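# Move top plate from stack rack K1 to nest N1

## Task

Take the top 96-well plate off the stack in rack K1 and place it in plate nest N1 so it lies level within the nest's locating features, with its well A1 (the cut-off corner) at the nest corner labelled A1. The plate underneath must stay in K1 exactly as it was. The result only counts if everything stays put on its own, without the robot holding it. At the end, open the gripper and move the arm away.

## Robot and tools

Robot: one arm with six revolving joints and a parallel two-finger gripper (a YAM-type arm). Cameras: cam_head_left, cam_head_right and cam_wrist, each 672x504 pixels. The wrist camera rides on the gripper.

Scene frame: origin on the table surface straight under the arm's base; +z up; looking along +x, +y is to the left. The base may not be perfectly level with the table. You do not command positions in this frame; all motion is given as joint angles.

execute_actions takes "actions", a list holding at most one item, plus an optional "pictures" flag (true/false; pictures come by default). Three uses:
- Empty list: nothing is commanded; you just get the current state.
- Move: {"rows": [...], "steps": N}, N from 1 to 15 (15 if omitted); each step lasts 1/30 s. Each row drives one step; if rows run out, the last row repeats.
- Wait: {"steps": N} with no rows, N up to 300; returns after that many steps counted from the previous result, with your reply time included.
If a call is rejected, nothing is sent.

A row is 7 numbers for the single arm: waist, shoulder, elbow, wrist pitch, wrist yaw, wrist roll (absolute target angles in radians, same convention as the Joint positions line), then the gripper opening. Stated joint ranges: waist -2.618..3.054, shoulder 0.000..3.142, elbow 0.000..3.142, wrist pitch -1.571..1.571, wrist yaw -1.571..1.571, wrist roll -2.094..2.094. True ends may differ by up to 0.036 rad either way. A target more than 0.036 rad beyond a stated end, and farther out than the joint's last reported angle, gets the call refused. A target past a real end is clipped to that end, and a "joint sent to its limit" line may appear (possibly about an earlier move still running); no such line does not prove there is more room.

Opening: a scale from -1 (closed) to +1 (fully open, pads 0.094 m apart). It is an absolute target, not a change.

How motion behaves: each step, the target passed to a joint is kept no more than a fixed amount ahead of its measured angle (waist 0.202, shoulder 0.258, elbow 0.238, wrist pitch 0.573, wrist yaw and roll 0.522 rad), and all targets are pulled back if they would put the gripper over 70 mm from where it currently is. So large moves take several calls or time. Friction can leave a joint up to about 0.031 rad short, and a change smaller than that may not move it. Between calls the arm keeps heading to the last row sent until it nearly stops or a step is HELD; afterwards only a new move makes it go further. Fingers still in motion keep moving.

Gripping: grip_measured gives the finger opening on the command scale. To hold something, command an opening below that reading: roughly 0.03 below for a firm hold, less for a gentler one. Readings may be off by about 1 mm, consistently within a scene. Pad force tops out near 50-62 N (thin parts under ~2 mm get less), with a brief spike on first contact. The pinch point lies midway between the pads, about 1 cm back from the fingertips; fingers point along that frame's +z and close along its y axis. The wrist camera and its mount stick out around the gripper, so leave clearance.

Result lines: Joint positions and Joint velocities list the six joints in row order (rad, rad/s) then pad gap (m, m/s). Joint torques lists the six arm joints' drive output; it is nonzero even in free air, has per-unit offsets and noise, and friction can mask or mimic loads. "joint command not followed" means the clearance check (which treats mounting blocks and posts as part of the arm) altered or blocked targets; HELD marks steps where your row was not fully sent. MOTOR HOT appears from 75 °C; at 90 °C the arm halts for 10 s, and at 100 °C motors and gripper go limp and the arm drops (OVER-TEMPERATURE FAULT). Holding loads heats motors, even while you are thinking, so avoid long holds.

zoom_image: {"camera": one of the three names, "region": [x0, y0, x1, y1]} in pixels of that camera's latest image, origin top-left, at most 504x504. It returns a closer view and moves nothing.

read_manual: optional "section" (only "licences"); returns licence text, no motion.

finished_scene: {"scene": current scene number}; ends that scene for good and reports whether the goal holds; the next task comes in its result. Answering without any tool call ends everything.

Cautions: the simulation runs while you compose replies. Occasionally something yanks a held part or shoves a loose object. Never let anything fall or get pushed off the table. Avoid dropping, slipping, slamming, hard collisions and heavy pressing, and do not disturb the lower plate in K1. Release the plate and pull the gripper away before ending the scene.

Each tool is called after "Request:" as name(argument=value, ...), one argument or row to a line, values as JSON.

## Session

Request:
execute_actions(
  actions=[],
)

Scene clock: 0.00 s of 8400.00 s.
grip_measured=+1.000
Joint positions: [ 0.83   2.485  1.044  0.569 -0.869 -0.673  0.094]
Joint velocities: [ 0.002 -0.017 -0.002 -0.081  0.022 -0.066  0.   ]
Joint torques (N m, as the arm reports them, + toward a larger angle): no reading
Motor temperatures (°C, as the motors report them): [19 29 20 21 18 19]

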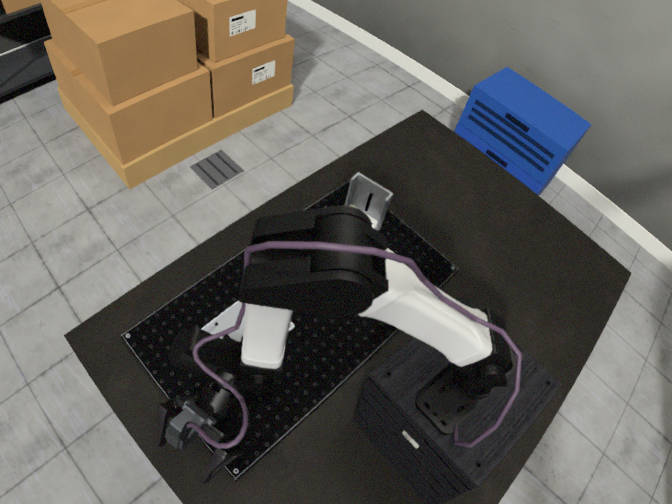

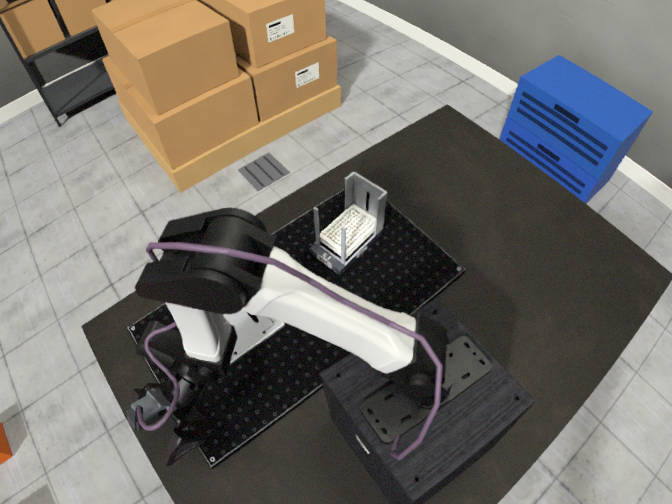

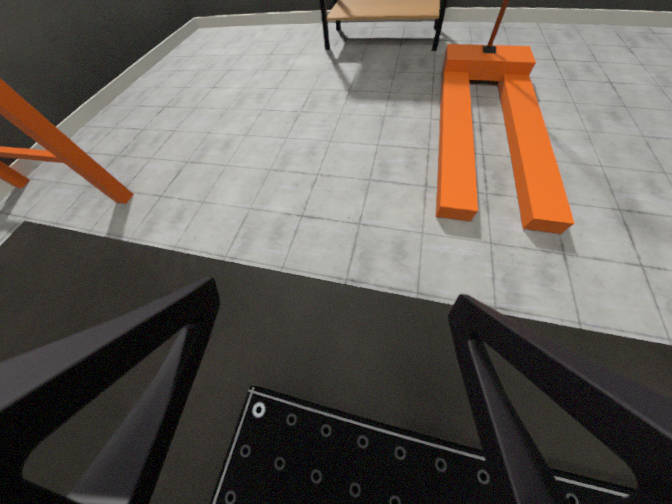

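Request:
execute_actions(
  actions=[
    {"rows":[[0.83,2.47,1.07,0.56,-0.86,-0.65,1],[0.825,2.455,1.095,0.55,-0.85,-0.62,1],[0.82,2.44,1.12,0.53,-0.83,-0.58,1],[0.81,2.425,1.15,0.51,-0.81,-0.54,1],[0.8,2.41,1.18,0.48,-0.785,-0.49,1],[0.785,2.395,1.21,0.45,-0.76,-0.44,1],[0.77,2.38,1.24,0.41,-0.73,-0.39,1],[0.75,2.365,1.27,0.37,-0.7,-0.34,1],[0.73,2.35,1.3,0.32,-0.67,-0.29,1],[0.71,2.335,1.33,0.27,-0.64,-0.24,1],[0.69,2.32,1.36,0.22,-0.61,-0.19,1],[0.665,2.305,1.39,0.17,-0.58,-0.14,1],[0.64,2.29,1.42,0.12,-0.55,-0.09,1],[0.61,2.275,1.45,0.07,-0.52,-0.04,1],[0.58,2.26,1.48,0.02,-0.49,0.01,1]]},
  ],
  pictures=false,
)

Request:
execute_actions(
  actions=[
    {"rows":[[0.55,2.25,1.51,-0.03,-0.46,0.06,1],[0.52,2.25,1.54,-0.08,-0.43,0.11,1],[0.49,2.25,1.57,-0.13,-0.4,0.16,1],[0.455,2.25,1.6,-0.18,-0.37,0.21,1],[0.42,2.25,1.63,-0.23,-0.34,0.26,1],[0.385,2.25,1.66,-0.28,-0.31,0.31,1],[0.35,2.25,1.685,-0.33,-0.28,0.36,1],[0.315,2.25,1.71,-0.38,-0.25,0.41,1],[0.28,2.25,1.73,-0.43,-0.22,0.46,1],[0.245,2.25,1.75,-0.48,-0.19,0.51,1],[0.21,2.25,1.77,-0.53,-0.16,0.56,1],[0.175,2.25,1.785,-0.58,-0.13,0.61,1],[0.14,2.25,1.8,-0.63,-0.1,0.66,1],[0.105,2.25,1.81,-0.68,-0.08,0.71,1],[0.07,2.25,1.82,-0.73,-0.06,0.76,1]]},
  ],
  pictures=false,
)

Request:
execute_actions(
  actions=[
    {"rows":[[0.035,2.255,1.825,-0.78,-0.04,0.81,1],[0,2.26,1.83,-0.82,-0.02,0.86,1],[-0.035,2.265,1.83,-0.86,-0.01,0.91,1],[-0.07,2.27,1.83,-0.9,0,0.96,1],[-0.105,2.275,1.83,-0.94,0.005,1.01,1],[-0.14,2.28,1.83,-0.97,0.005,1.06,1],[-0.17,2.285,1.83,-1.0,0.005,1.1,1],[-0.2,2.29,1.83,-1.02,0.005,1.14,1],[-0.225,2.295,1.83,-1.04,0.005,1.17,1],[-0.25,2.3,1.83,-1.05,0.005,1.19,1],[-0.27,2.3,1.83,-1.06,0.005,1.21,1],[-0.285,2.3,1.83,-1.06,0.005,1.21,1],[-0.295,2.3,1.83,-1.06,0.005,1.21,1],[-0.302,2.3,1.83,-1.06,0.005,1.21,1],[-0.306,2.3,1.83,-1.06,0.005,1.21,1]]},
  ],
  pictures=false,
)

Request:
execute_actions(
  actions=[
    {"steps":18},
  ],
)

Scene clock: 15.50 s of 8400.00 s.
grip_measured=+1.000
Joint positions: [ 0.663  2.319  1.389  0.23  -0.63  -0.229  0.094]
Joint velocities: [-0.755 -0.452  0.877 -1.165  0.725  1.223  0.   ]
Joint torques (N m, as the arm reports them, + toward a larger angle): [ -0.33 -17.53   7.6    1.75  -0.33   0.  ]
Motor temperatures (°C, as the motors report them): [19 34 20 23 18 19]
Steps of this call (steps 1 to 90: nothing new was sent; then 12.00 s passed at rest; steps 91 to 105: all 15 steps of this action). Readings (joint positions):
91: [0.830 2.485 1.044 0.567 -0.868 -0.671]
92: [0.830 2.485 1.047 0.562 -0.865 -0.664]
94: [0.830 2.483 1.071 0.536 -0.851 -0.632]
98: [0.806 2.439 1.172 0.457 -0.794 -0.517]
105: the state above

Scene clock: 16.00 s of 8400.00 s.
grip_measured=+1.000
Joint positions: [ 0.153  2.266  1.764 -0.461 -0.199  0.499  0.094]
Joint velocities: [-1.009 -0.002  0.379 -1.458  0.842  1.443  0.   ]
Joint torques (N m, as the arm reports them, + toward a larger angle): [  0.1  -17.98   9.04   1.31  -0.09  -0.06]
Motor temperatures (°C, as the motors report them): [19 35 20 23 18 19]
Steps of this call (steps 1 to 15: all 15 steps of this action). Readings (joint positions):
1: [0.635 2.304 1.420 0.189 -0.604 -0.184]
2: [0.605 2.291 1.451 0.147 -0.576 -0.137]
4: [0.542 2.274 1.517 0.059 -0.519 -0.039]
8: [0.403 2.266 1.634 -0.120 -0.403 0.155]
15: the state above

Scene clock: 16.50 s of 8400.00 s.
grip_measured=+1.000
Joint positions: [-0.31   2.304  1.802 -1.013 -0.001  1.139  0.094]
Joint velocities: [-0.232  0.002 -0.007 -0.242  0.11   0.388  0.   ]
Joint torques (N m, as the arm reports them, + toward a larger angle): [  1.22 -16.25   8.34   0.21  -0.02  -0.01]
Motor temperatures (°C, as the motors report them): [19 35 20 23 18 19]
Steps of this call (steps 1 to 15: all 15 steps of this action). Readings (joint positions):
1: [0.117 2.266 1.776 -0.510 -0.173 0.549]
2: [0.081 2.266 1.785 -0.559 -0.148 0.600]
4: [0.009 2.266 1.796 -0.653 -0.103 0.703]
8: [-0.139 2.273 1.802 -0.836 -0.042 0.917]
15: the state above

Scene clock: 17.10 s of 8400.00 s.
grip_measured=+1.000
Joint positions: [-0.314  2.304  1.802 -1.053  0.003  1.199  0.094]
Joint velocities: [ 0.002  0.012 -0.007 -0.007  0.007 -0.066  0.   ]
Joint torques (N m, as the arm reports them, + toward a larger angle): [  0.63 -16.07   8.37   0.02   0.08   0.  ]
Motor temperatures (°C, as the motors report them): [19 35 20 23 18 19]
Steps of this call (steps 1 to 18: the robot went on to your last target). Readings (joint positions):
1: [-0.315 2.304 1.802 -1.022 0.001 1.152]
2: [-0.316 2.304 1.802 -1.030 0.003 1.162]
4: [-0.315 2.304 1.802 -1.039 0.003 1.176]
8: [-0.314 2.304 1.802 -1.048 0.003 1.190]
18: the state above

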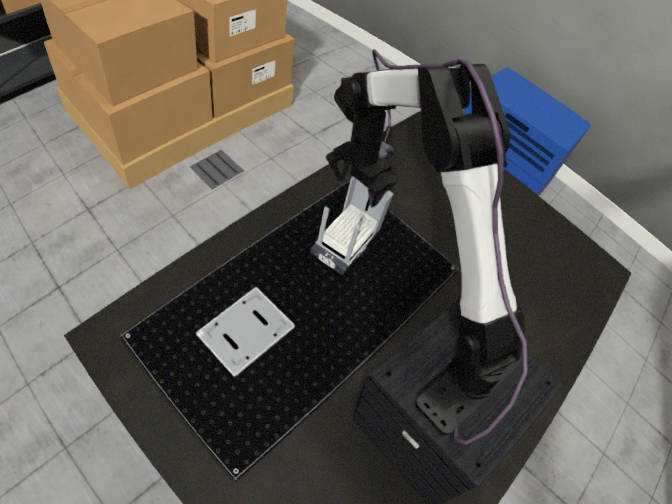

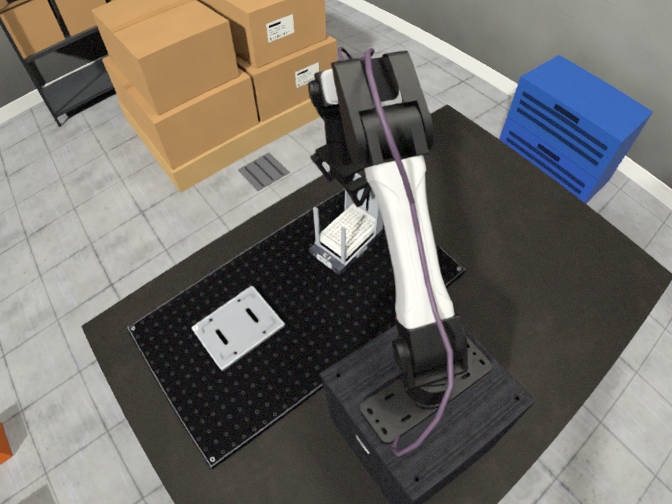

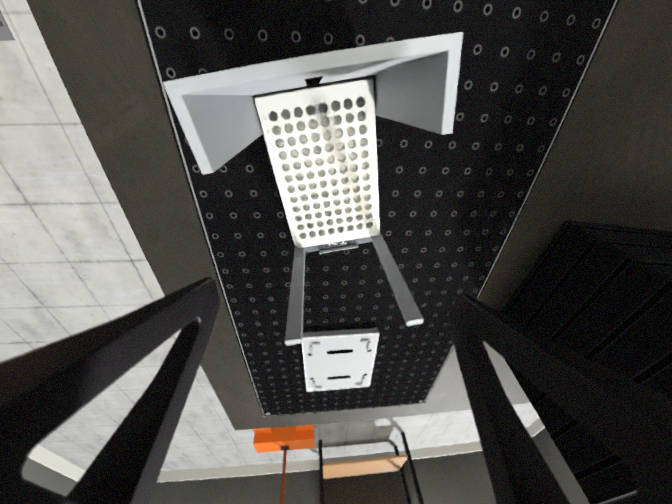

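Request:
zoom_image(
  camera="cam_wrist",
  region=[220,60,420,260],
)

Request:
zoom_image(
  camera="cam_head_left",
  region=[185,270,305,385],
)

Request:
execute_actions(
  actions=[
    {"rows":[[-0.3,2.303,1.79,-1.02,-0.01,1.16,1],[-0.3,2.303,1.775,-0.99,-0.02,1.13,1],[-0.298,2.303,1.76,-0.96,-0.03,1.1,1],[-0.298,2.303,1.74,-0.93,-0.04,1.07,1],[-0.298,2.303,1.72,-0.9,-0.045,1.04,1],[-0.298,2.303,1.7,-0.87,-0.045,1.025,1],[-0.298,2.303,1.68,-0.84,-0.045,1.025,1],[-0.298,2.303,1.66,-0.815,-0.045,1.025,1],[-0.298,2.303,1.64,-0.79,-0.045,1.025,1],[-0.298,2.303,1.62,-0.765,-0.045,1.025,1],[-0.298,2.303,1.6,-0.74,-0.045,1.025,1],[-0.298,2.303,1.58,-0.72,-0.045,1.025,1],[-0.298,2.303,1.56,-0.706,-0.045,1.025,1],[-0.298,2.303,1.542,-0.706,-0.045,1.025,1],[-0.298,2.303,1.53,-0.706,-0.045,1.025,1]]},
  ],
  pictures=false,
)

Request:
execute_actions(
  actions=[
    {"steps":18},
  ],
)

Region (220, 60, 420, 260) of cam_wrist's 672x504 image, scaled by 2.520, with more detail than that image has.

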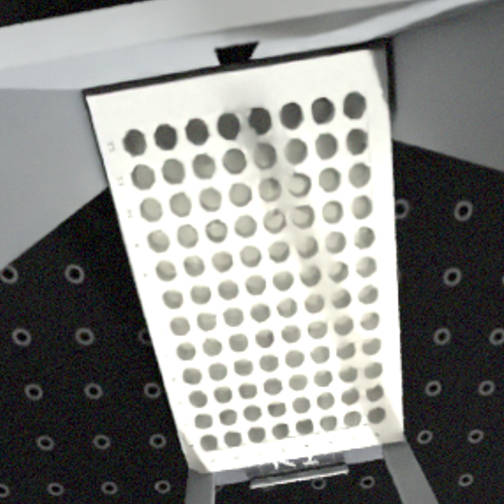

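Region (185, 270, 305, 385) of cam_head_left's 672x504 image, scaled by 4.200, with more detail than that image has; it fills the top 483 rows of this view, and the rest is white.

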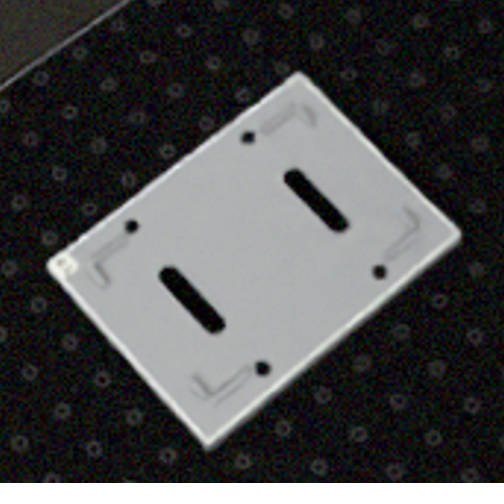

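Scene clock: 39.77 s of 8400.00 s.
grip_measured=+1.000
Joint positions: [-0.308  2.304  1.577 -0.771 -0.039  1.045  0.094]
Joint velocities: [-0.012 -0.007 -0.476  0.3   -0.037 -0.081  0.   ]
Joint torques (N m, as the arm reports them, + toward a larger angle): [  0.8  -15.19   4.05   0.36  -0.03  -0.14]
Motor temperatures (°C, as the motors report them): [19 42 24 22 18 19]
Steps of this call (steps 1 to 15: the robot went on to your last target; steps 16 to 90: nothing new was sent; then 19.17 s passed at rest; steps 91 to 105: all 15 steps of this action). Readings (joint positions):
91: [-0.314 2.304 1.802 -1.051 0.001 1.196]
92: [-0.314 2.304 1.802 -1.044 -0.002 1.186]
94: [-0.314 2.304 1.790 -1.011 -0.011 1.154]
98: [-0.310 2.304 1.718 -0.917 -0.029 1.086]
105: the state above

Scene clock: 40.37 s of 8400.00 s.
grip_measured=+1.000
Joint positions: [-0.308  2.306  1.547 -0.718 -0.041  1.034  0.094]
Joint velocities: [ 0.002  0.007  0.007  0.037  0.022 -0.007  0.   ]
Joint torques (N m, as the arm reports them, + toward a larger angle): [  0.79 -15.27   4.09   0.4   -0.02  -0.15]
Motor temperatures (°C, as the motors report them): [19 42 24 22 18 19]
Steps of this call (steps 1 to 18: the robot went on to your last target). Readings (joint positions):
1: [-0.308 2.304 1.563 -0.762 -0.039 1.043]
2: [-0.308 2.305 1.554 -0.756 -0.040 1.041]
4: [-0.308 2.306 1.547 -0.747 -0.040 1.039]
8: [-0.308 2.306 1.547 -0.728 -0.041 1.036]
18: the state above

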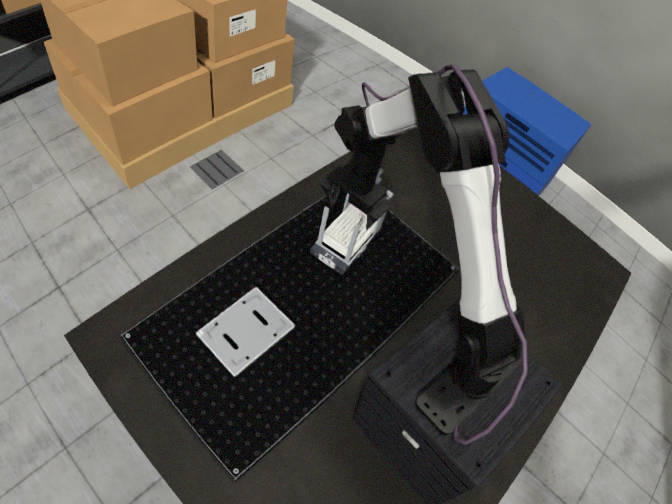

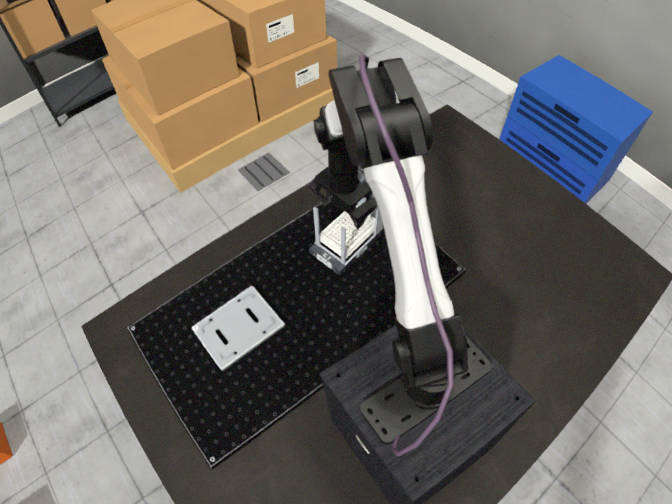

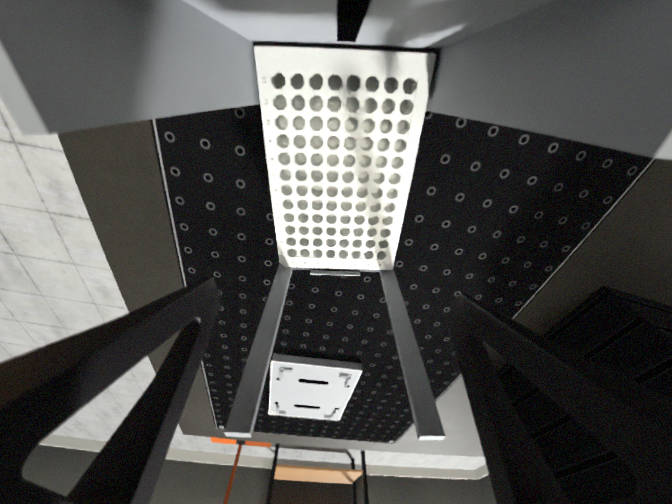

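Request:
execute_actions(
  actions=[
    {"rows":[[-0.288,2.312,1.52,-0.69,-0.045,1.025,1],[-0.288,2.32,1.515,-0.675,-0.045,1.025,1],[-0.288,2.33,1.512,-0.66,-0.045,1.025,1],[-0.288,2.34,1.51,-0.645,-0.045,1.025,1],[-0.288,2.35,1.508,-0.632,-0.045,1.025,1],[-0.288,2.36,1.506,-0.62,-0.045,1.025,1],[-0.288,2.37,1.505,-0.608,-0.045,1.025,1],[-0.288,2.38,1.504,-0.596,-0.045,1.025,1],[-0.288,2.39,1.503,-0.584,-0.045,1.025,1],[-0.288,2.4,1.502,-0.572,-0.045,1.025,1],[-0.288,2.41,1.501,-0.56,-0.045,1.025,1],[-0.288,2.42,1.501,-0.55,-0.045,1.025,1],[-0.288,2.43,1.501,-0.543,-0.045,1.025,1],[-0.288,2.437,1.501,-0.543,-0.045,1.025,1],[-0.288,2.442,1.501,-0.543,-0.045,1.025,1]]},
  ],
  pictures=false,
)

Request:
execute_actions(
  actions=[
    {"steps":15},
  ],
)

Scene clock: 50.37 s of 8400.00 s.
grip_measured=+1.000
Joint positions: [-0.296  2.428  1.522 -0.581 -0.042  1.033  0.094]
Joint velocities: [-0.007  0.237 -0.007  0.183  0.022 -0.037  0.   ]
Joint torques (N m, as the arm reports them, + toward a larger angle): [  0.55 -15.37   3.06   0.37  -0.02  -0.12]
Motor temperatures (°C, as the motors report them): [19 43 23 22 18 19]
Steps of this call (steps 1 to 15: the robot went on to your last target; steps 16 to 90: nothing new was sent; then 6.50 s passed at rest; steps 91 to 105: all 15 steps of this action). Readings (joint positions):
91: [-0.308 2.306 1.547 -0.715 -0.041 1.034]
92: [-0.306 2.307 1.547 -0.711 -0.041 1.034]
94: [-0.303 2.313 1.547 -0.694 -0.041 1.034]
98: [-0.298 2.348 1.537 -0.646 -0.041 1.034]
105: the state above

Scene clock: 50.87 s of 8400.00 s.
grip_measured=+1.000
Joint positions: [-0.296  2.443  1.522 -0.554 -0.042  1.031  0.094]
Joint velocities: [ 0.007  0.012 -0.007 -0.051  0.051 -0.037  0.   ]
Joint torques (N m, as the arm reports them, + toward a larger angle): [  0.59 -15.33   3.05   0.43  -0.02  -0.13]
Motor temperatures (°C, as the motors report them): [19 43 23 22 18 19]
Steps of this call (steps 1 to 15: the robot went on to your last target). Readings (joint positions):
1: [-0.296 2.436 1.522 -0.575 -0.042 1.032]
2: [-0.296 2.440 1.522 -0.570 -0.042 1.031]
4: [-0.296 2.443 1.522 -0.565 -0.042 1.031]
8: [-0.296 2.443 1.522 -0.557 -0.042 1.031]
15: the state above

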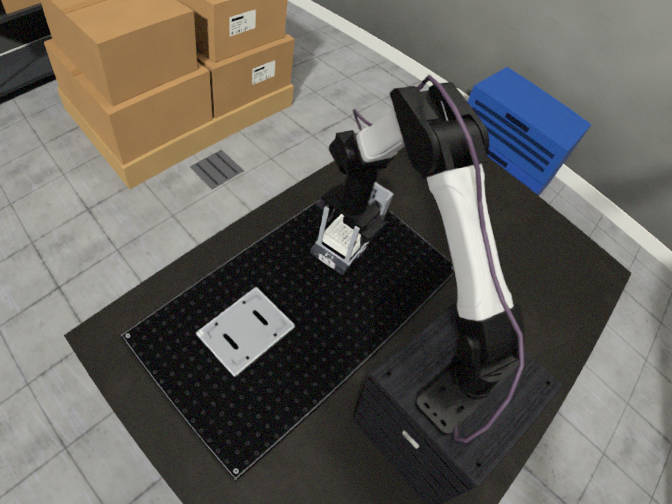

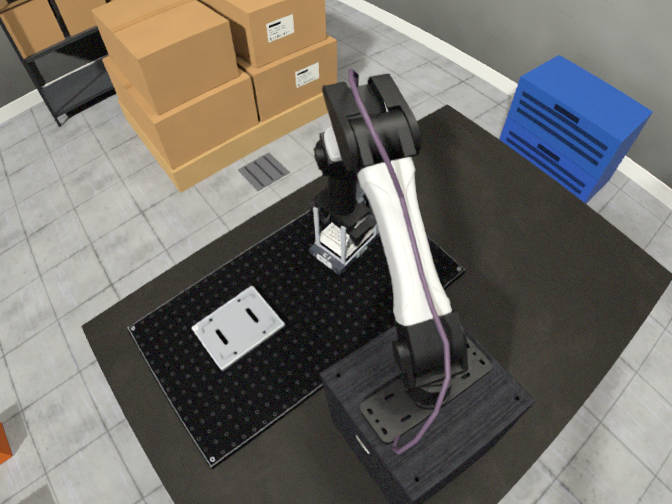

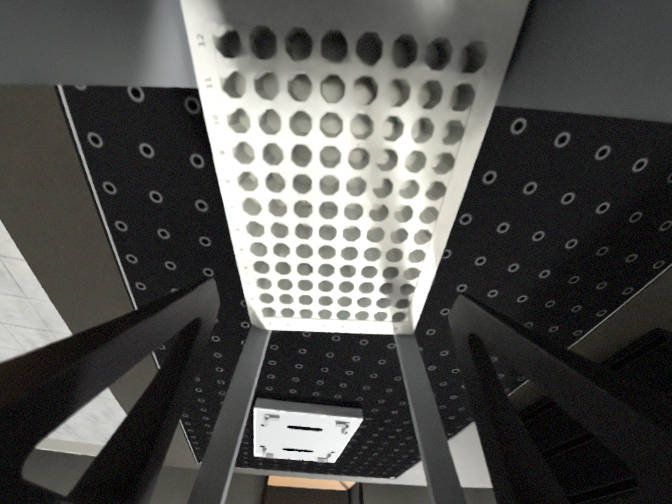

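Request:
execute_actions(
  actions=[
    {"rows":[[-0.29,2.45,1.51,-0.535,-0.045,1.03,1],[-0.29,2.455,1.51,-0.528,-0.045,1.03,1],[-0.29,2.46,1.51,-0.521,-0.045,1.03,1],[-0.29,2.465,1.51,-0.514,-0.045,1.03,1],[-0.29,2.47,1.51,-0.507,-0.045,1.03,1],[-0.29,2.475,1.51,-0.501,-0.045,1.03,1],[-0.29,2.48,1.51,-0.501,-0.045,1.03,1],[-0.29,2.485,1.51,-0.501,-0.045,1.03,1]]},
  ],
  pictures=false,
)

Request:
execute_actions(
  actions=[
    {"steps":8},
  ],
)

Scene clock: 57.80 s of 8400.00 s.
grip_measured=+1.000
Joint positions: [-0.296  2.485  1.522 -0.516 -0.043  1.031  0.094]
Joint velocities: [ 0.007 -0.012 -0.007  0.066  0.037  0.051  0.   ]
Joint torques (N m, as the arm reports them, + toward a larger angle): [  0.43 -15.21   3.66   0.36  -0.02  -0.09]
Motor temperatures (°C, as the motors report them): [19 44 23 22 18 19]
Steps of this call (steps 1 to 15: the robot went on to your last target; steps 16 to 90: nothing new was sent; then 3.43 s passed at rest; steps 91 to 105: all 15 steps of this action). Readings (joint positions):
91: [-0.296 2.443 1.522 -0.553 -0.042 1.031]
92: [-0.296 2.443 1.522 -0.551 -0.042 1.031]
94: [-0.296 2.447 1.522 -0.543 -0.042 1.031]
98: [-0.296 2.468 1.522 -0.524 -0.043 1.031]
105: the state above

Scene clock: 58.07 s of 8400.00 s.
grip_measured=+1.000
Joint positions: [-0.296  2.485  1.522 -0.512 -0.043  1.031  0.094]
Joint velocities: [-0.002  0.007 -0.007 -0.11  -0.007 -0.007  0.   ]
Joint torques (N m, as the arm reports them, + toward a larger angle): [  0.34 -15.29   3.66   0.41  -0.01  -0.09]
Motor temperatures (°C, as the motors report them): [19 44 23 22 18 19]
Steps of this call (steps 1 to 8: the robot went on to your last target). Readings (joint positions):
1: [-0.296 2.485 1.522 -0.514 -0.043 1.031]
2: [-0.296 2.485 1.522 -0.514 -0.043 1.031]
4: [-0.296 2.485 1.522 -0.513 -0.043 1.031]
8: the state above

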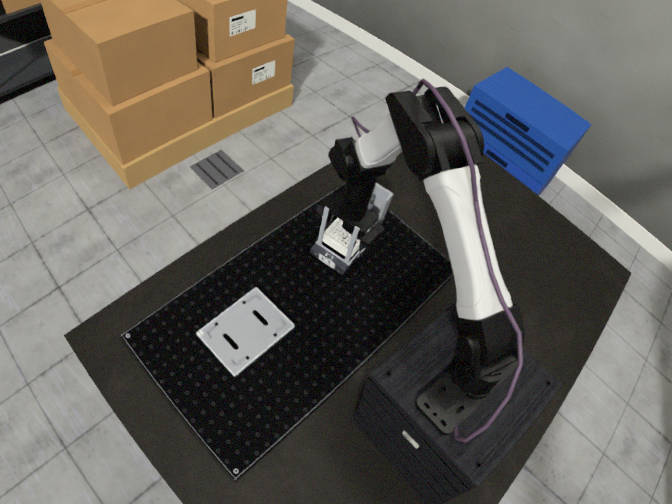

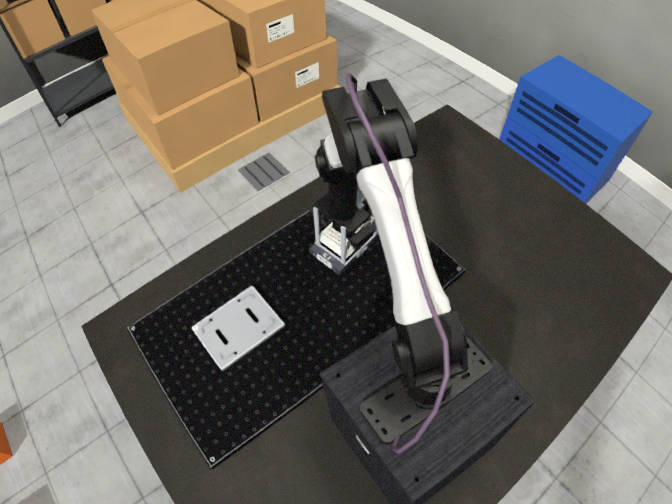

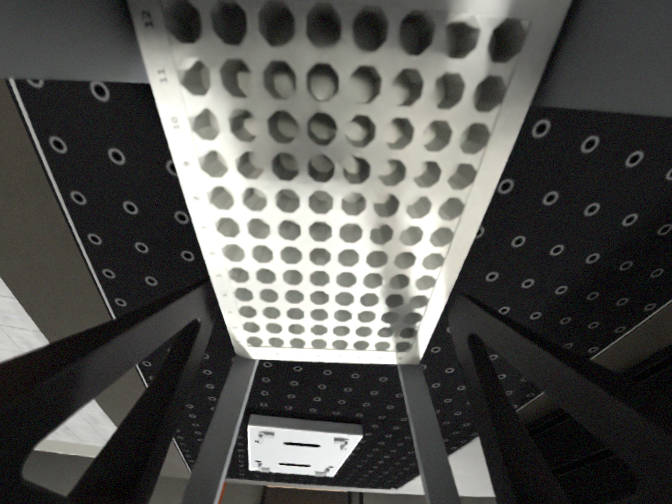

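Request:
execute_actions(
  actions=[
    {"rows":[[-0.296,2.485,1.522,-0.495,-0.043,1.031,0.95],[-0.296,2.485,1.522,-0.495,-0.043,1.031,0.9],[-0.296,2.485,1.522,-0.495,-0.043,1.031,0.87],[-0.296,2.485,1.522,-0.495,-0.043,1.031,0.84],[-0.296,2.485,1.522,-0.495,-0.043,1.031,0.82],[-0.296,2.485,1.522,-0.495,-0.043,1.031,0.8],[-0.296,2.485,1.522,-0.495,-0.043,1.031,0.78],[-0.296,2.485,1.522,-0.495,-0.043,1.031,0.76],[-0.296,2.485,1.522,-0.5,-0.043,1.031,0.74],[-0.296,2.485,1.522,-0.505,-0.043,1.031,0.72],[-0.296,2.485,1.522,-0.505,-0.043,1.031,0.7],[-0.296,2.485,1.522,-0.505,-0.043,1.031,0.67]]},
  ],
)

Scene clock: 66.47 s of 8400.00 s.
grip_measured=+0.708
Joint positions: [-0.296  2.485  1.522 -0.505 -0.044  1.031  0.08 ]
Joint velocities: [-0.002 -0.007 -0.022 -0.037  0.081  0.007 -0.   ]
Joint torques (N m, as the arm reports them, + toward a larger angle): [  0.03 -15.32   4.68   0.31   0.02  -0.07]
Motor temperatures (°C, as the motors report them): [19 45 23 22 18 19]
Steps of this call (steps 1 to 15: the robot went on to your last target; steps 16 to 90: nothing new was sent; then 4.90 s passed at rest; steps 91 to 105: all 15 steps of this action). Readings (joint positions):
91: [-0.296 2.485 1.522 -0.511 -0.043 1.031]
92: [-0.296 2.485 1.522 -0.510 -0.043 1.031]
94: [-0.296 2.485 1.522 -0.508 -0.043 1.031]
98: [-0.296 2.485 1.522 -0.505 -0.043 1.031]
105: the state above

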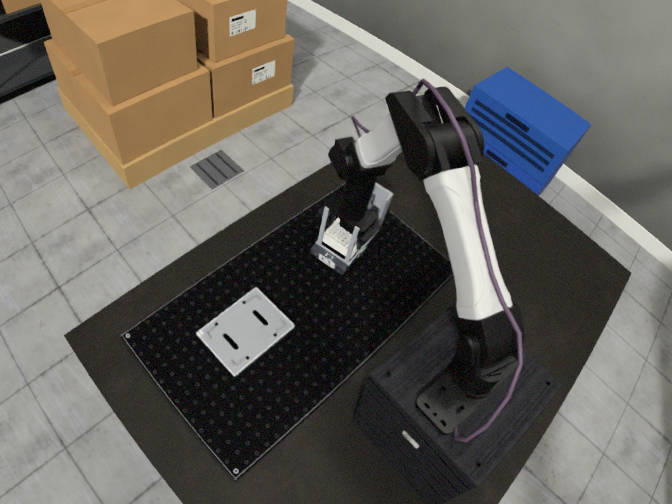

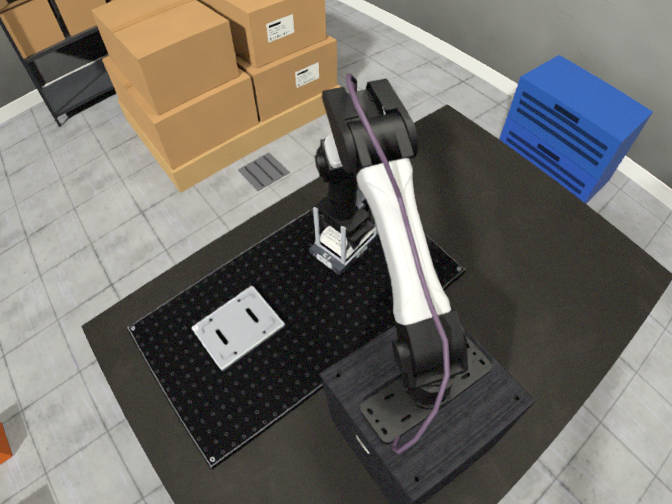

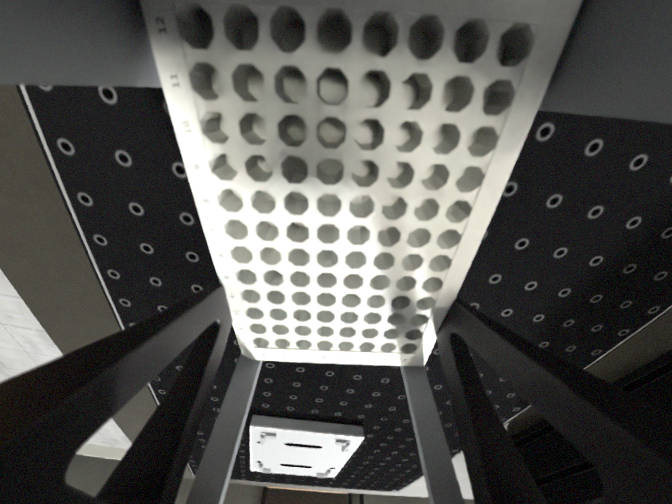

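Request:
execute_actions(
  actions=[
    {"rows":[[-0.296,2.475,1.53,-0.508,-0.043,1.031,0.665],[-0.296,2.467,1.535,-0.512,-0.043,1.031,0.665],[-0.296,2.46,1.54,-0.518,-0.043,1.031,0.665],[-0.296,2.454,1.54,-0.526,-0.043,1.031,0.665],[-0.296,2.448,1.54,-0.534,-0.042,1.031,0.665],[-0.296,2.442,1.54,-0.542,-0.042,1.031,0.665],[-0.296,2.436,1.54,-0.55,-0.041,1.031,0.665],[-0.296,2.43,1.54,-0.557,-0.041,1.031,0.665],[-0.296,2.424,1.54,-0.564,-0.04,1.031,0.665],[-0.296,2.418,1.54,-0.571,-0.04,1.031,0.665],[-0.296,2.412,1.54,-0.577,-0.039,1.031,0.665],[-0.296,2.406,1.54,-0.583,-0.039,1.031,0.665],[-0.296,2.4,1.54,-0.589,-0.038,1.031,0.665],[-0.296,2.394,1.54,-0.595,-0.038,1.031,0.665],[-0.296,2.388,1.54,-0.601,-0.037,1.031,0.665]]},
  ],
  pictures=false,
)

Request:
execute_actions(
  actions=[
    {"rows":[[-0.296,2.381,1.541,-0.608,-0.037,1.031,0.665],[-0.296,2.374,1.542,-0.615,-0.036,1.031,0.665],[-0.296,2.367,1.543,-0.622,-0.036,1.031,0.665],[-0.296,2.36,1.544,-0.629,-0.035,1.031,0.665],[-0.296,2.353,1.545,-0.636,-0.035,1.031,0.665],[-0.296,2.345,1.546,-0.644,-0.034,1.031,0.665],[-0.296,2.337,1.548,-0.652,-0.034,1.031,0.665],[-0.296,2.329,1.55,-0.661,-0.033,1.031,0.665],[-0.296,2.321,1.552,-0.67,-0.033,1.031,0.665],[-0.296,2.313,1.553,-0.679,-0.032,1.031,0.665],[-0.296,2.305,1.554,-0.688,-0.032,1.031,0.665],[-0.296,2.297,1.556,-0.697,-0.032,1.031,0.665],[-0.296,2.289,1.558,-0.706,-0.032,1.031,0.665],[-0.296,2.281,1.559,-0.714,-0.032,1.031,0.665],[-0.296,2.274,1.56,-0.72,-0.032,1.031,0.665]]},
  ],
  pictures=false,
)

Request:
execute_actions(
  actions=[
    {"steps":10},
  ],
)

Scene clock: 77.50 s of 8400.00 s.
grip_measured=+0.708
Joint positions: [-0.296  2.424  1.522 -0.572 -0.043  1.031  0.08 ]
Joint velocities: [-0.012 -0.149  0.007 -0.227 -0.007 -0.037  0.001]
Joint torques (N m, as the arm reports them, + toward a larger angle): [  0.04 -17.57   6.38   0.3    0.09  -0.08]
Motor temperatures (°C, as the motors report them): [19 46 23 22 18 19]
Steps of this call (steps 1 to 15: the robot went on to your last target; steps 16 to 90: nothing new was sent; then 7.53 s passed at rest; steps 91 to 105: all 15 steps of this action). Readings (joint positions):
91: [-0.296 2.485 1.522 -0.505 -0.044 1.031]
92: [-0.296 2.485 1.522 -0.505 -0.044 1.031]
94: [-0.296 2.485 1.522 -0.505 -0.044 1.031]
98: [-0.296 2.472 1.522 -0.521 -0.044 1.031]
105: the state above

Scene clock: 78.00 s of 8400.00 s.
grip_measured=+0.708
Joint positions: [-0.296  2.313  1.522 -0.685 -0.036  1.031  0.08 ]
Joint velocities: [ 0.012 -0.242  0.012 -0.256 -0.081 -0.007  0.001]
Joint torques (N m, as the arm reports them, + toward a larger angle): [ -0.01 -17.35   8.56   0.31   0.08  -0.07]
Motor temperatures (°C, as the motors report them): [19 46 23 22 18 19]
Steps of this call (steps 1 to 15: all 15 steps of this action). Readings (joint positions):
1: [-0.296 2.418 1.522 -0.579 -0.043 1.031]
2: [-0.296 2.412 1.522 -0.585 -0.043 1.031]
4: [-0.296 2.399 1.522 -0.599 -0.042 1.031]
8: [-0.296 2.371 1.522 -0.628 -0.040 1.031]
15: the state above

Scene clock: 78.33 s of 8400.00 s.
grip_measured=+0.708
Joint positions: [-0.296  2.294  1.522 -0.705 -0.034  1.031  0.08 ]
Joint velocities: [-0.007  0.012 -0.022 -0.066  0.037 -0.007 -0.001]
Joint torques (N m, as the arm reports them, + toward a larger angle): [  0.02 -16.81   8.55   0.09   0.05  -0.07]
Motor temperatures (°C, as the motors report them): [19 46 23 22 18 19]
Steps of this call (steps 1 to 10: the robot went on to your last target). Readings (joint positions):
1: [-0.296 2.306 1.522 -0.692 -0.036 1.031]
2: [-0.296 2.300 1.522 -0.697 -0.035 1.031]
4: [-0.296 2.295 1.522 -0.703 -0.035 1.031]
8: [-0.296 2.294 1.522 -0.704 -0.034 1.031]
10: the state above

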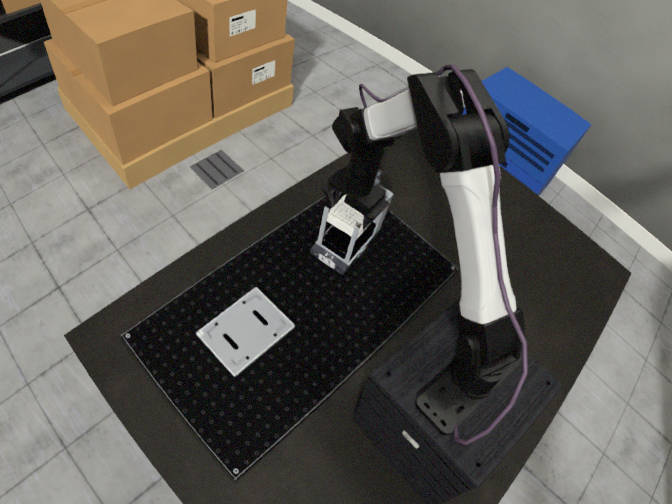

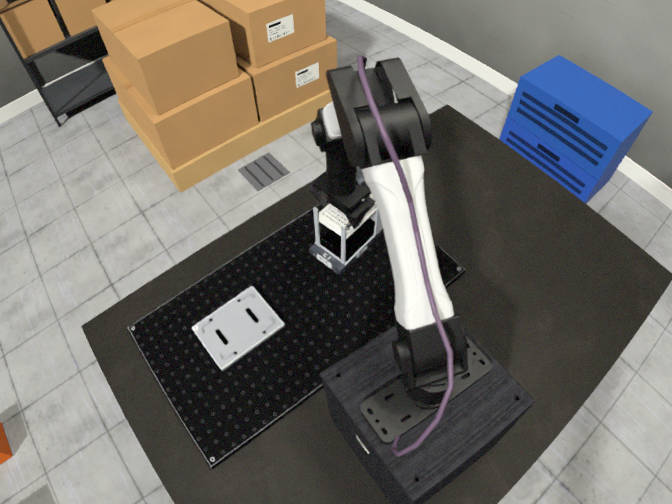

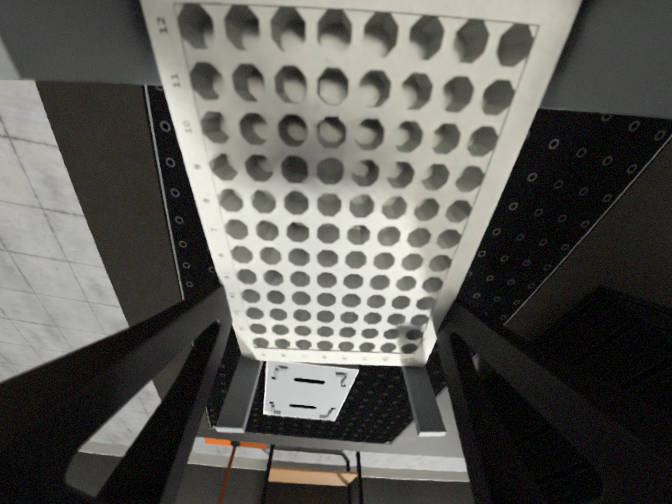

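Request:
execute_actions(
  actions=[
    {"rows":[[-0.296,2.27,1.564,-0.722,-0.03,1.031,0.665],[-0.296,2.266,1.565,-0.727,-0.03,1.031,0.665],[-0.296,2.261,1.566,-0.733,-0.03,1.031,0.665],[-0.296,2.256,1.567,-0.74,-0.029,1.031,0.665],[-0.296,2.251,1.568,-0.747,-0.029,1.031,0.665],[-0.296,2.246,1.57,-0.755,-0.028,1.031,0.665],[-0.296,2.241,1.572,-0.763,-0.028,1.031,0.665],[-0.296,2.236,1.574,-0.771,-0.027,1.031,0.665],[-0.296,2.231,1.576,-0.779,-0.027,1.031,0.665],[-0.296,2.226,1.578,-0.787,-0.026,1.031,0.665],[-0.296,2.221,1.581,-0.795,-0.026,1.031,0.665],[-0.296,2.216,1.584,-0.804,-0.026,1.031,0.665],[-0.296,2.211,1.587,-0.813,-0.026,1.031,0.665],[-0.296,2.206,1.591,-0.822,-0.026,1.031,0.665],[-0.296,2.201,1.595,-0.832,-0.026,1.031,0.665]]},
  ],
  pictures=false,
)

Request:
execute_actions(
  actions=[
    {"rows":[[-0.296,2.196,1.599,-0.842,-0.026,1.031,0.665],[-0.296,2.191,1.603,-0.852,-0.026,1.031,0.665],[-0.296,2.186,1.607,-0.862,-0.026,1.031,0.665],[-0.296,2.181,1.611,-0.872,-0.026,1.031,0.665],[-0.296,2.176,1.615,-0.882,-0.026,1.031,0.665],[-0.296,2.171,1.62,-0.892,-0.026,1.031,0.665],[-0.296,2.166,1.625,-0.902,-0.026,1.031,0.665],[-0.296,2.161,1.63,-0.911,-0.026,1.031,0.665],[-0.296,2.156,1.635,-0.92,-0.026,1.031,0.665],[-0.296,2.151,1.64,-0.928,-0.026,1.031,0.665],[-0.296,2.146,1.645,-0.935,-0.026,1.031,0.665]]},
  ],
)

Scene clock: 87.10 s of 8400.00 s.
grip_measured=+0.708
Joint positions: [-0.296  2.237  1.555 -0.799 -0.03   1.031  0.08 ]
Joint velocities: [-0.007 -0.129  0.081 -0.227  0.007 -0.037  0.   ]
Joint torques (N m, as the arm reports them, + toward a larger angle): [  0.02 -17.52   8.43   0.37   0.07  -0.04]
Motor temperatures (°C, as the motors report them): [19 48 24 22 18 19]
Steps of this call (steps 1 to 30: the robot went on to your last target; steps 31 to 90: nothing new was sent; then 5.27 s passed at rest; steps 91 to 105: all 15 steps of this action). Readings (joint positions):
91: [-0.296 2.294 1.522 -0.705 -0.033 1.031]
92: [-0.296 2.294 1.524 -0.707 -0.033 1.031]
94: [-0.296 2.292 1.530 -0.715 -0.033 1.031]
98: [-0.296 2.275 1.536 -0.741 -0.032 1.031]
105: the state above

Scene clock: 87.60 s of 8400.00 s.
grip_measured=+0.708
Joint positions: [-0.296  2.166  1.616 -0.914 -0.028  1.031  0.08 ]
Joint velocities: [-0.002 -0.056  0.022 -0.037  0.007 -0.037 -0.   ]
Joint torques (N m, as the arm reports them, + toward a larger angle): [  0.04 -16.21   8.28   0.21   0.05  -0.07]
Motor temperatures (°C, as the motors report them): [19 48 24 22 18 19]
Steps of this call (steps 1 to 15: all 15 steps of this action). Readings (joint positions):
1: [-0.296 2.233 1.558 -0.808 -0.029 1.031]
2: [-0.296 2.228 1.562 -0.818 -0.029 1.031]
4: [-0.296 2.218 1.570 -0.836 -0.028 1.031]
8: [-0.296 2.197 1.589 -0.871 -0.028 1.031]
15: the state above

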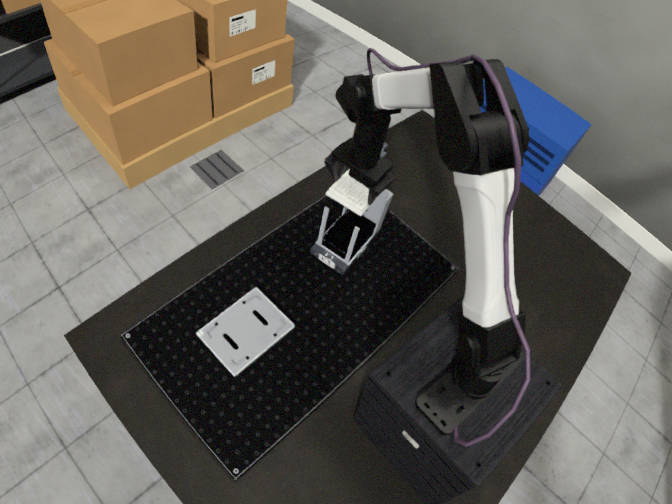

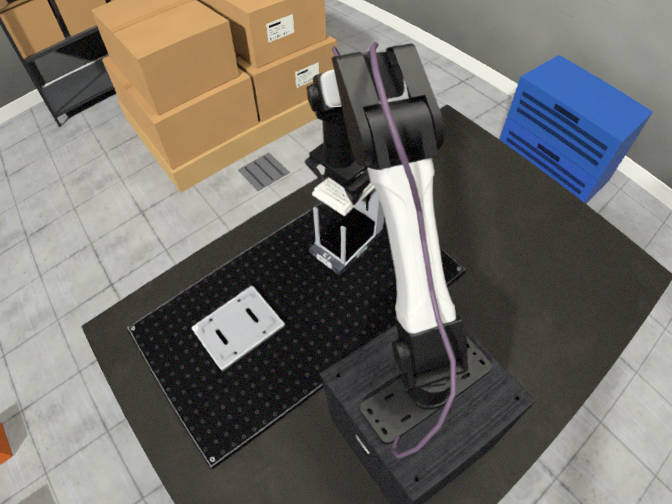

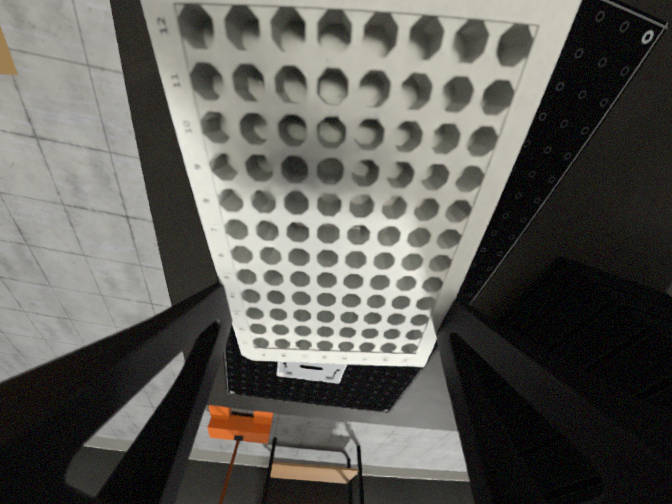

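Request:
execute_actions(
  actions=[
    {"rows":[[-0.28,2.15,1.64,-0.93,-0.025,1.06,0.665],[-0.265,2.15,1.64,-0.93,-0.025,1.09,0.665],[-0.245,2.15,1.64,-0.93,-0.02,1.125,0.665],[-0.22,2.15,1.64,-0.93,-0.02,1.16,0.665],[-0.19,2.15,1.64,-0.93,-0.02,1.2,0.665],[-0.16,2.15,1.64,-0.93,-0.015,1.24,0.665],[-0.13,2.15,1.64,-0.93,-0.015,1.28,0.665],[-0.1,2.15,1.64,-0.93,-0.015,1.32,0.665],[-0.07,2.15,1.64,-0.93,-0.01,1.36,0.665],[-0.04,2.15,1.64,-0.93,-0.01,1.4,0.665],[-0.01,2.15,1.64,-0.93,-0.01,1.44,0.665],[0.02,2.15,1.635,-0.93,-0.005,1.48,0.665],[0.05,2.155,1.63,-0.93,-0.005,1.52,0.665],[0.08,2.16,1.62,-0.925,-0.005,1.56,0.665],[0.11,2.165,1.61,-0.92,0,1.6,0.665]]},
  ],
  pictures=false,
)

Request:
execute_actions(
  actions=[
    {"rows":[[0.14,2.165,1.605,-0.91,0,1.64,0.665],[0.17,2.17,1.6,-0.895,0,1.68,0.665],[0.2,2.175,1.595,-0.88,0,1.72,0.665],[0.23,2.18,1.585,-0.86,0,1.76,0.665],[0.26,2.188,1.575,-0.84,0,1.8,0.665],[0.29,2.197,1.564,-0.82,0,1.835,0.665],[0.32,2.206,1.553,-0.8,0,1.87,0.665],[0.35,2.215,1.542,-0.78,0,1.9,0.665],[0.375,2.224,1.531,-0.76,0,1.925,0.665],[0.4,2.233,1.52,-0.74,0,1.95,0.665],[0.42,2.242,1.509,-0.72,0,1.965,0.665],[0.44,2.251,1.498,-0.7,0,1.98,0.665],[0.455,2.26,1.487,-0.68,0,1.99,0.665],[0.467,2.27,1.476,-0.66,0,1.99,0.665],[0.476,2.28,1.465,-0.64,0,1.99,0.665]]},
  ],
  pictures=false,
)

Request:
execute_actions(
  actions=[
    {"rows":[[0.482,2.29,1.454,-0.62,0,1.99,0.665],[0.485,2.3,1.443,-0.6,0,1.99,0.665],[0.485,2.31,1.432,-0.58,0,1.99,0.665],[0.485,2.32,1.421,-0.56,0,1.99,0.665],[0.485,2.33,1.41,-0.54,0,1.99,0.665],[0.485,2.34,1.399,-0.52,0,1.99,0.665],[0.485,2.35,1.388,-0.5,0,1.99,0.665],[0.485,2.36,1.377,-0.48,0,1.99,0.665],[0.485,2.369,1.367,-0.46,0,1.99,0.665],[0.485,2.377,1.358,-0.44,0,1.99,0.665],[0.485,2.384,1.35,-0.425,0,1.99,0.665],[0.485,2.39,1.343,-0.417,0,1.99,0.665],[0.485,2.395,1.337,-0.417,0,1.99,0.665],[0.485,2.398,1.333,-0.417,0,1.99,0.665]]},
  ],
  pictures=false,
)

Request:
execute_actions(
  actions=[
    {"steps":15},
  ],
)

Request:
zoom_image(
  camera="cam_head_left",
  region=[185,270,305,385],
)

Request:
zoom_image(
  camera="cam_head_right",
  region=[180,270,300,385],
)

Scene clock: 112.60 s of 8400.00 s.
grip_measured=+0.708
Joint positions: [ 0.058  2.165  1.617 -0.929 -0.013  1.431  0.08 ]
Joint velocities: [ 0.847 -0.012  0.002 -0.007  0.022  1.004  0.002]
Joint torques (N m, as the arm reports them, + toward a larger angle): [  0.51 -14.57   5.5    0.32   0.13  -0.03]
Motor temperatures (°C, as the motors report them): [19 50 27 22 18 19]
Steps of this call (steps 1 to 30: the robot went on to your last target; steps 31 to 90: nothing new was sent; then 21.50 s passed at rest; steps 91 to 105: all 15 steps of this action). Readings (joint positions):
91: [-0.296 2.165 1.617 -0.930 -0.028 1.034]
92: [-0.294 2.165 1.617 -0.930 -0.028 1.042]
94: [-0.279 2.165 1.617 -0.930 -0.023 1.074]
98: [-0.182 2.165 1.617 -0.930 -0.016 1.181]
105: the state above

Scene clock: 113.10 s of 8400.00 s.
grip_measured=+0.709
Joint positions: [ 0.46   2.263  1.504 -0.722 -0.007  1.92   0.08 ]
Joint velocities: [ 0.403  0.291 -0.344  0.491 -0.022  0.432  0.   ]
Joint torques (N m, as the arm reports them, + toward a larger angle): [  0.31 -14.88   3.98   0.34   0.09   0.04]
Motor temperatures (°C, as the motors report them): [19 50 27 22 18 19]
Steps of this call (steps 1 to 15: all 15 steps of this action). Readings (joint positions):
1: [0.088 2.165 1.617 -0.927 -0.013 1.470]
2: [0.116 2.165 1.617 -0.923 -0.012 1.508]
4: [0.172 2.166 1.617 -0.909 -0.010 1.587]
8: [0.288 2.183 1.591 -0.844 -0.007 1.739]
15: the state above

Scene clock: 113.60 s of 8400.00 s.
grip_measured=+0.709
Joint positions: [ 0.537  2.377  1.381 -0.382 -0.105  1.977  0.08 ]
Joint velocities: [-0.31   0.105 -0.315 -0.066  0.652  0.022  0.   ]
Joint torques (N m, as the arm reports them, + toward a larger angle): [ -1.52 -12.89   2.26   0.26   0.01   0.01]
Motor temperatures (°C, as the motors report them): [19 50 26 22 18 19]
Steps of this call (steps 1 to 15: all 15 steps of this action). Readings (joint positions):
1: [0.472 2.274 1.492 -0.705 -0.007 1.932]
2: [0.481 2.284 1.480 -0.687 -0.007 1.942]
4: [0.487 2.303 1.459 -0.649 -0.007 1.956]
8: [0.493 2.340 1.421 -0.549 -0.049 1.971]
15: the state above

Scene clock: 114.10 s of 8400.00 s.
grip_measured=+0.709
Joint positions: [ 0.482  2.403  1.348 -0.416 -0.01   1.981  0.08 ]
Joint velocities: [-0.007  0.017  0.002 -0.125 -0.007  0.051  0.001]
Joint torques (N m, as the arm reports them, + toward a larger angle): [  1.06 -14.87   2.94   0.25   0.08   0.01]
Motor temperatures (°C, as the motors report them): [19 50 26 22 18 19]
Steps of this call (steps 1 to 15: the robot went on to your last target). Readings (joint positions):
1: [0.525 2.380 1.371 -0.387 -0.086 1.978]
2: [0.512 2.386 1.363 -0.393 -0.069 1.978]
4: [0.491 2.397 1.353 -0.404 -0.044 1.979]
8: [0.482 2.403 1.348 -0.416 -0.020 1.980]
15: the state above

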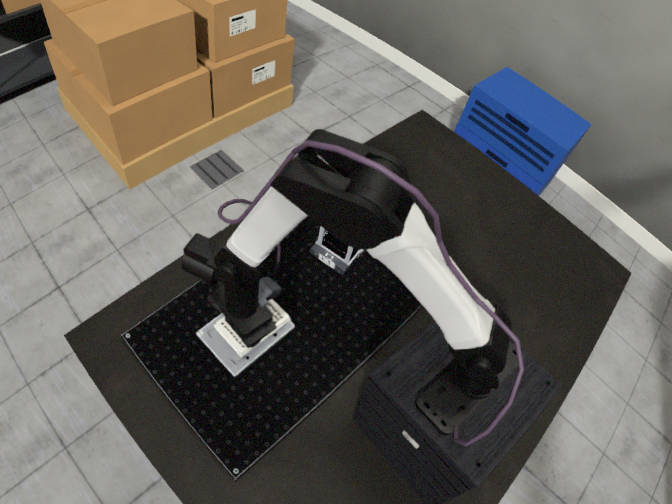

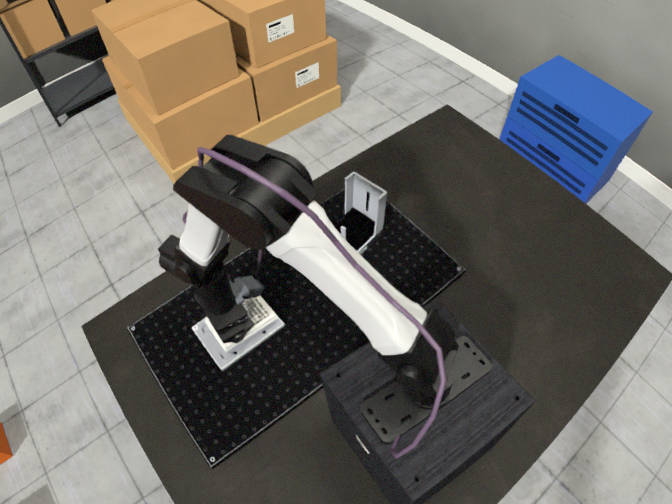

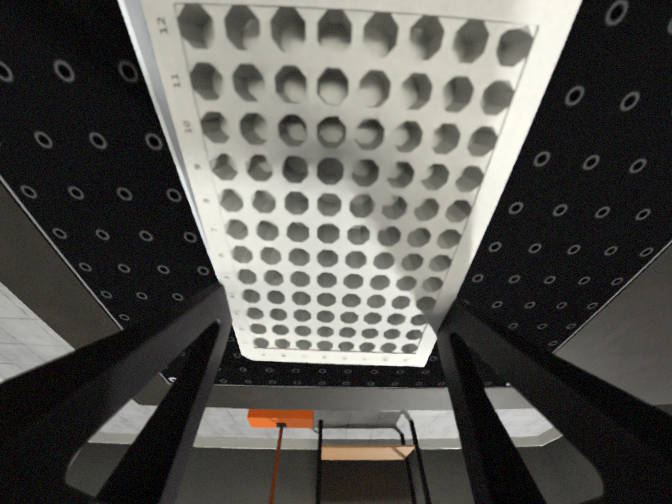

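Region (185, 270, 305, 385) of cam_head_left's 672x504 image, scaled by 4.200, with more detail than that image has; it fills the top 483 rows of this view, and the rest is white.

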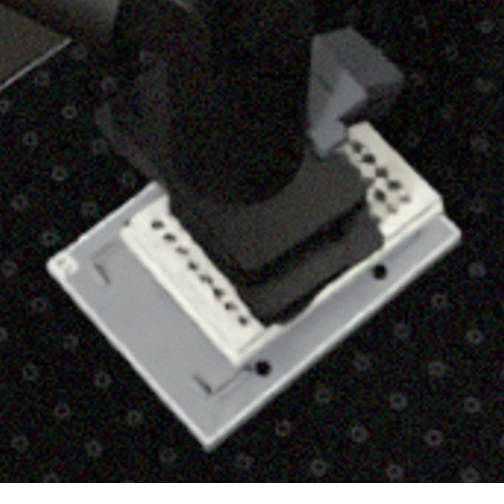

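Region (180, 270, 300, 385) of cam_head_right's 672x504 image, scaled by 4.200, with more detail than that image has; it fills the top 483 rows of this view, and the rest is white.

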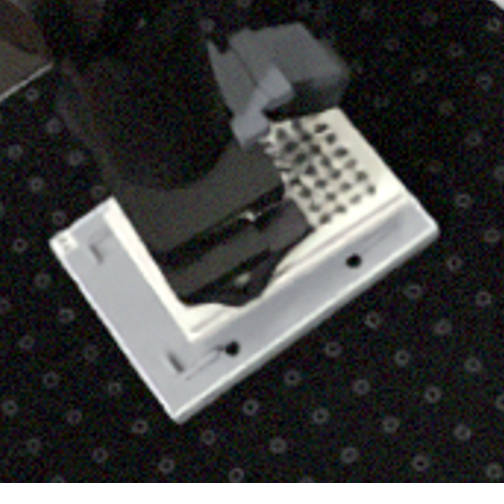

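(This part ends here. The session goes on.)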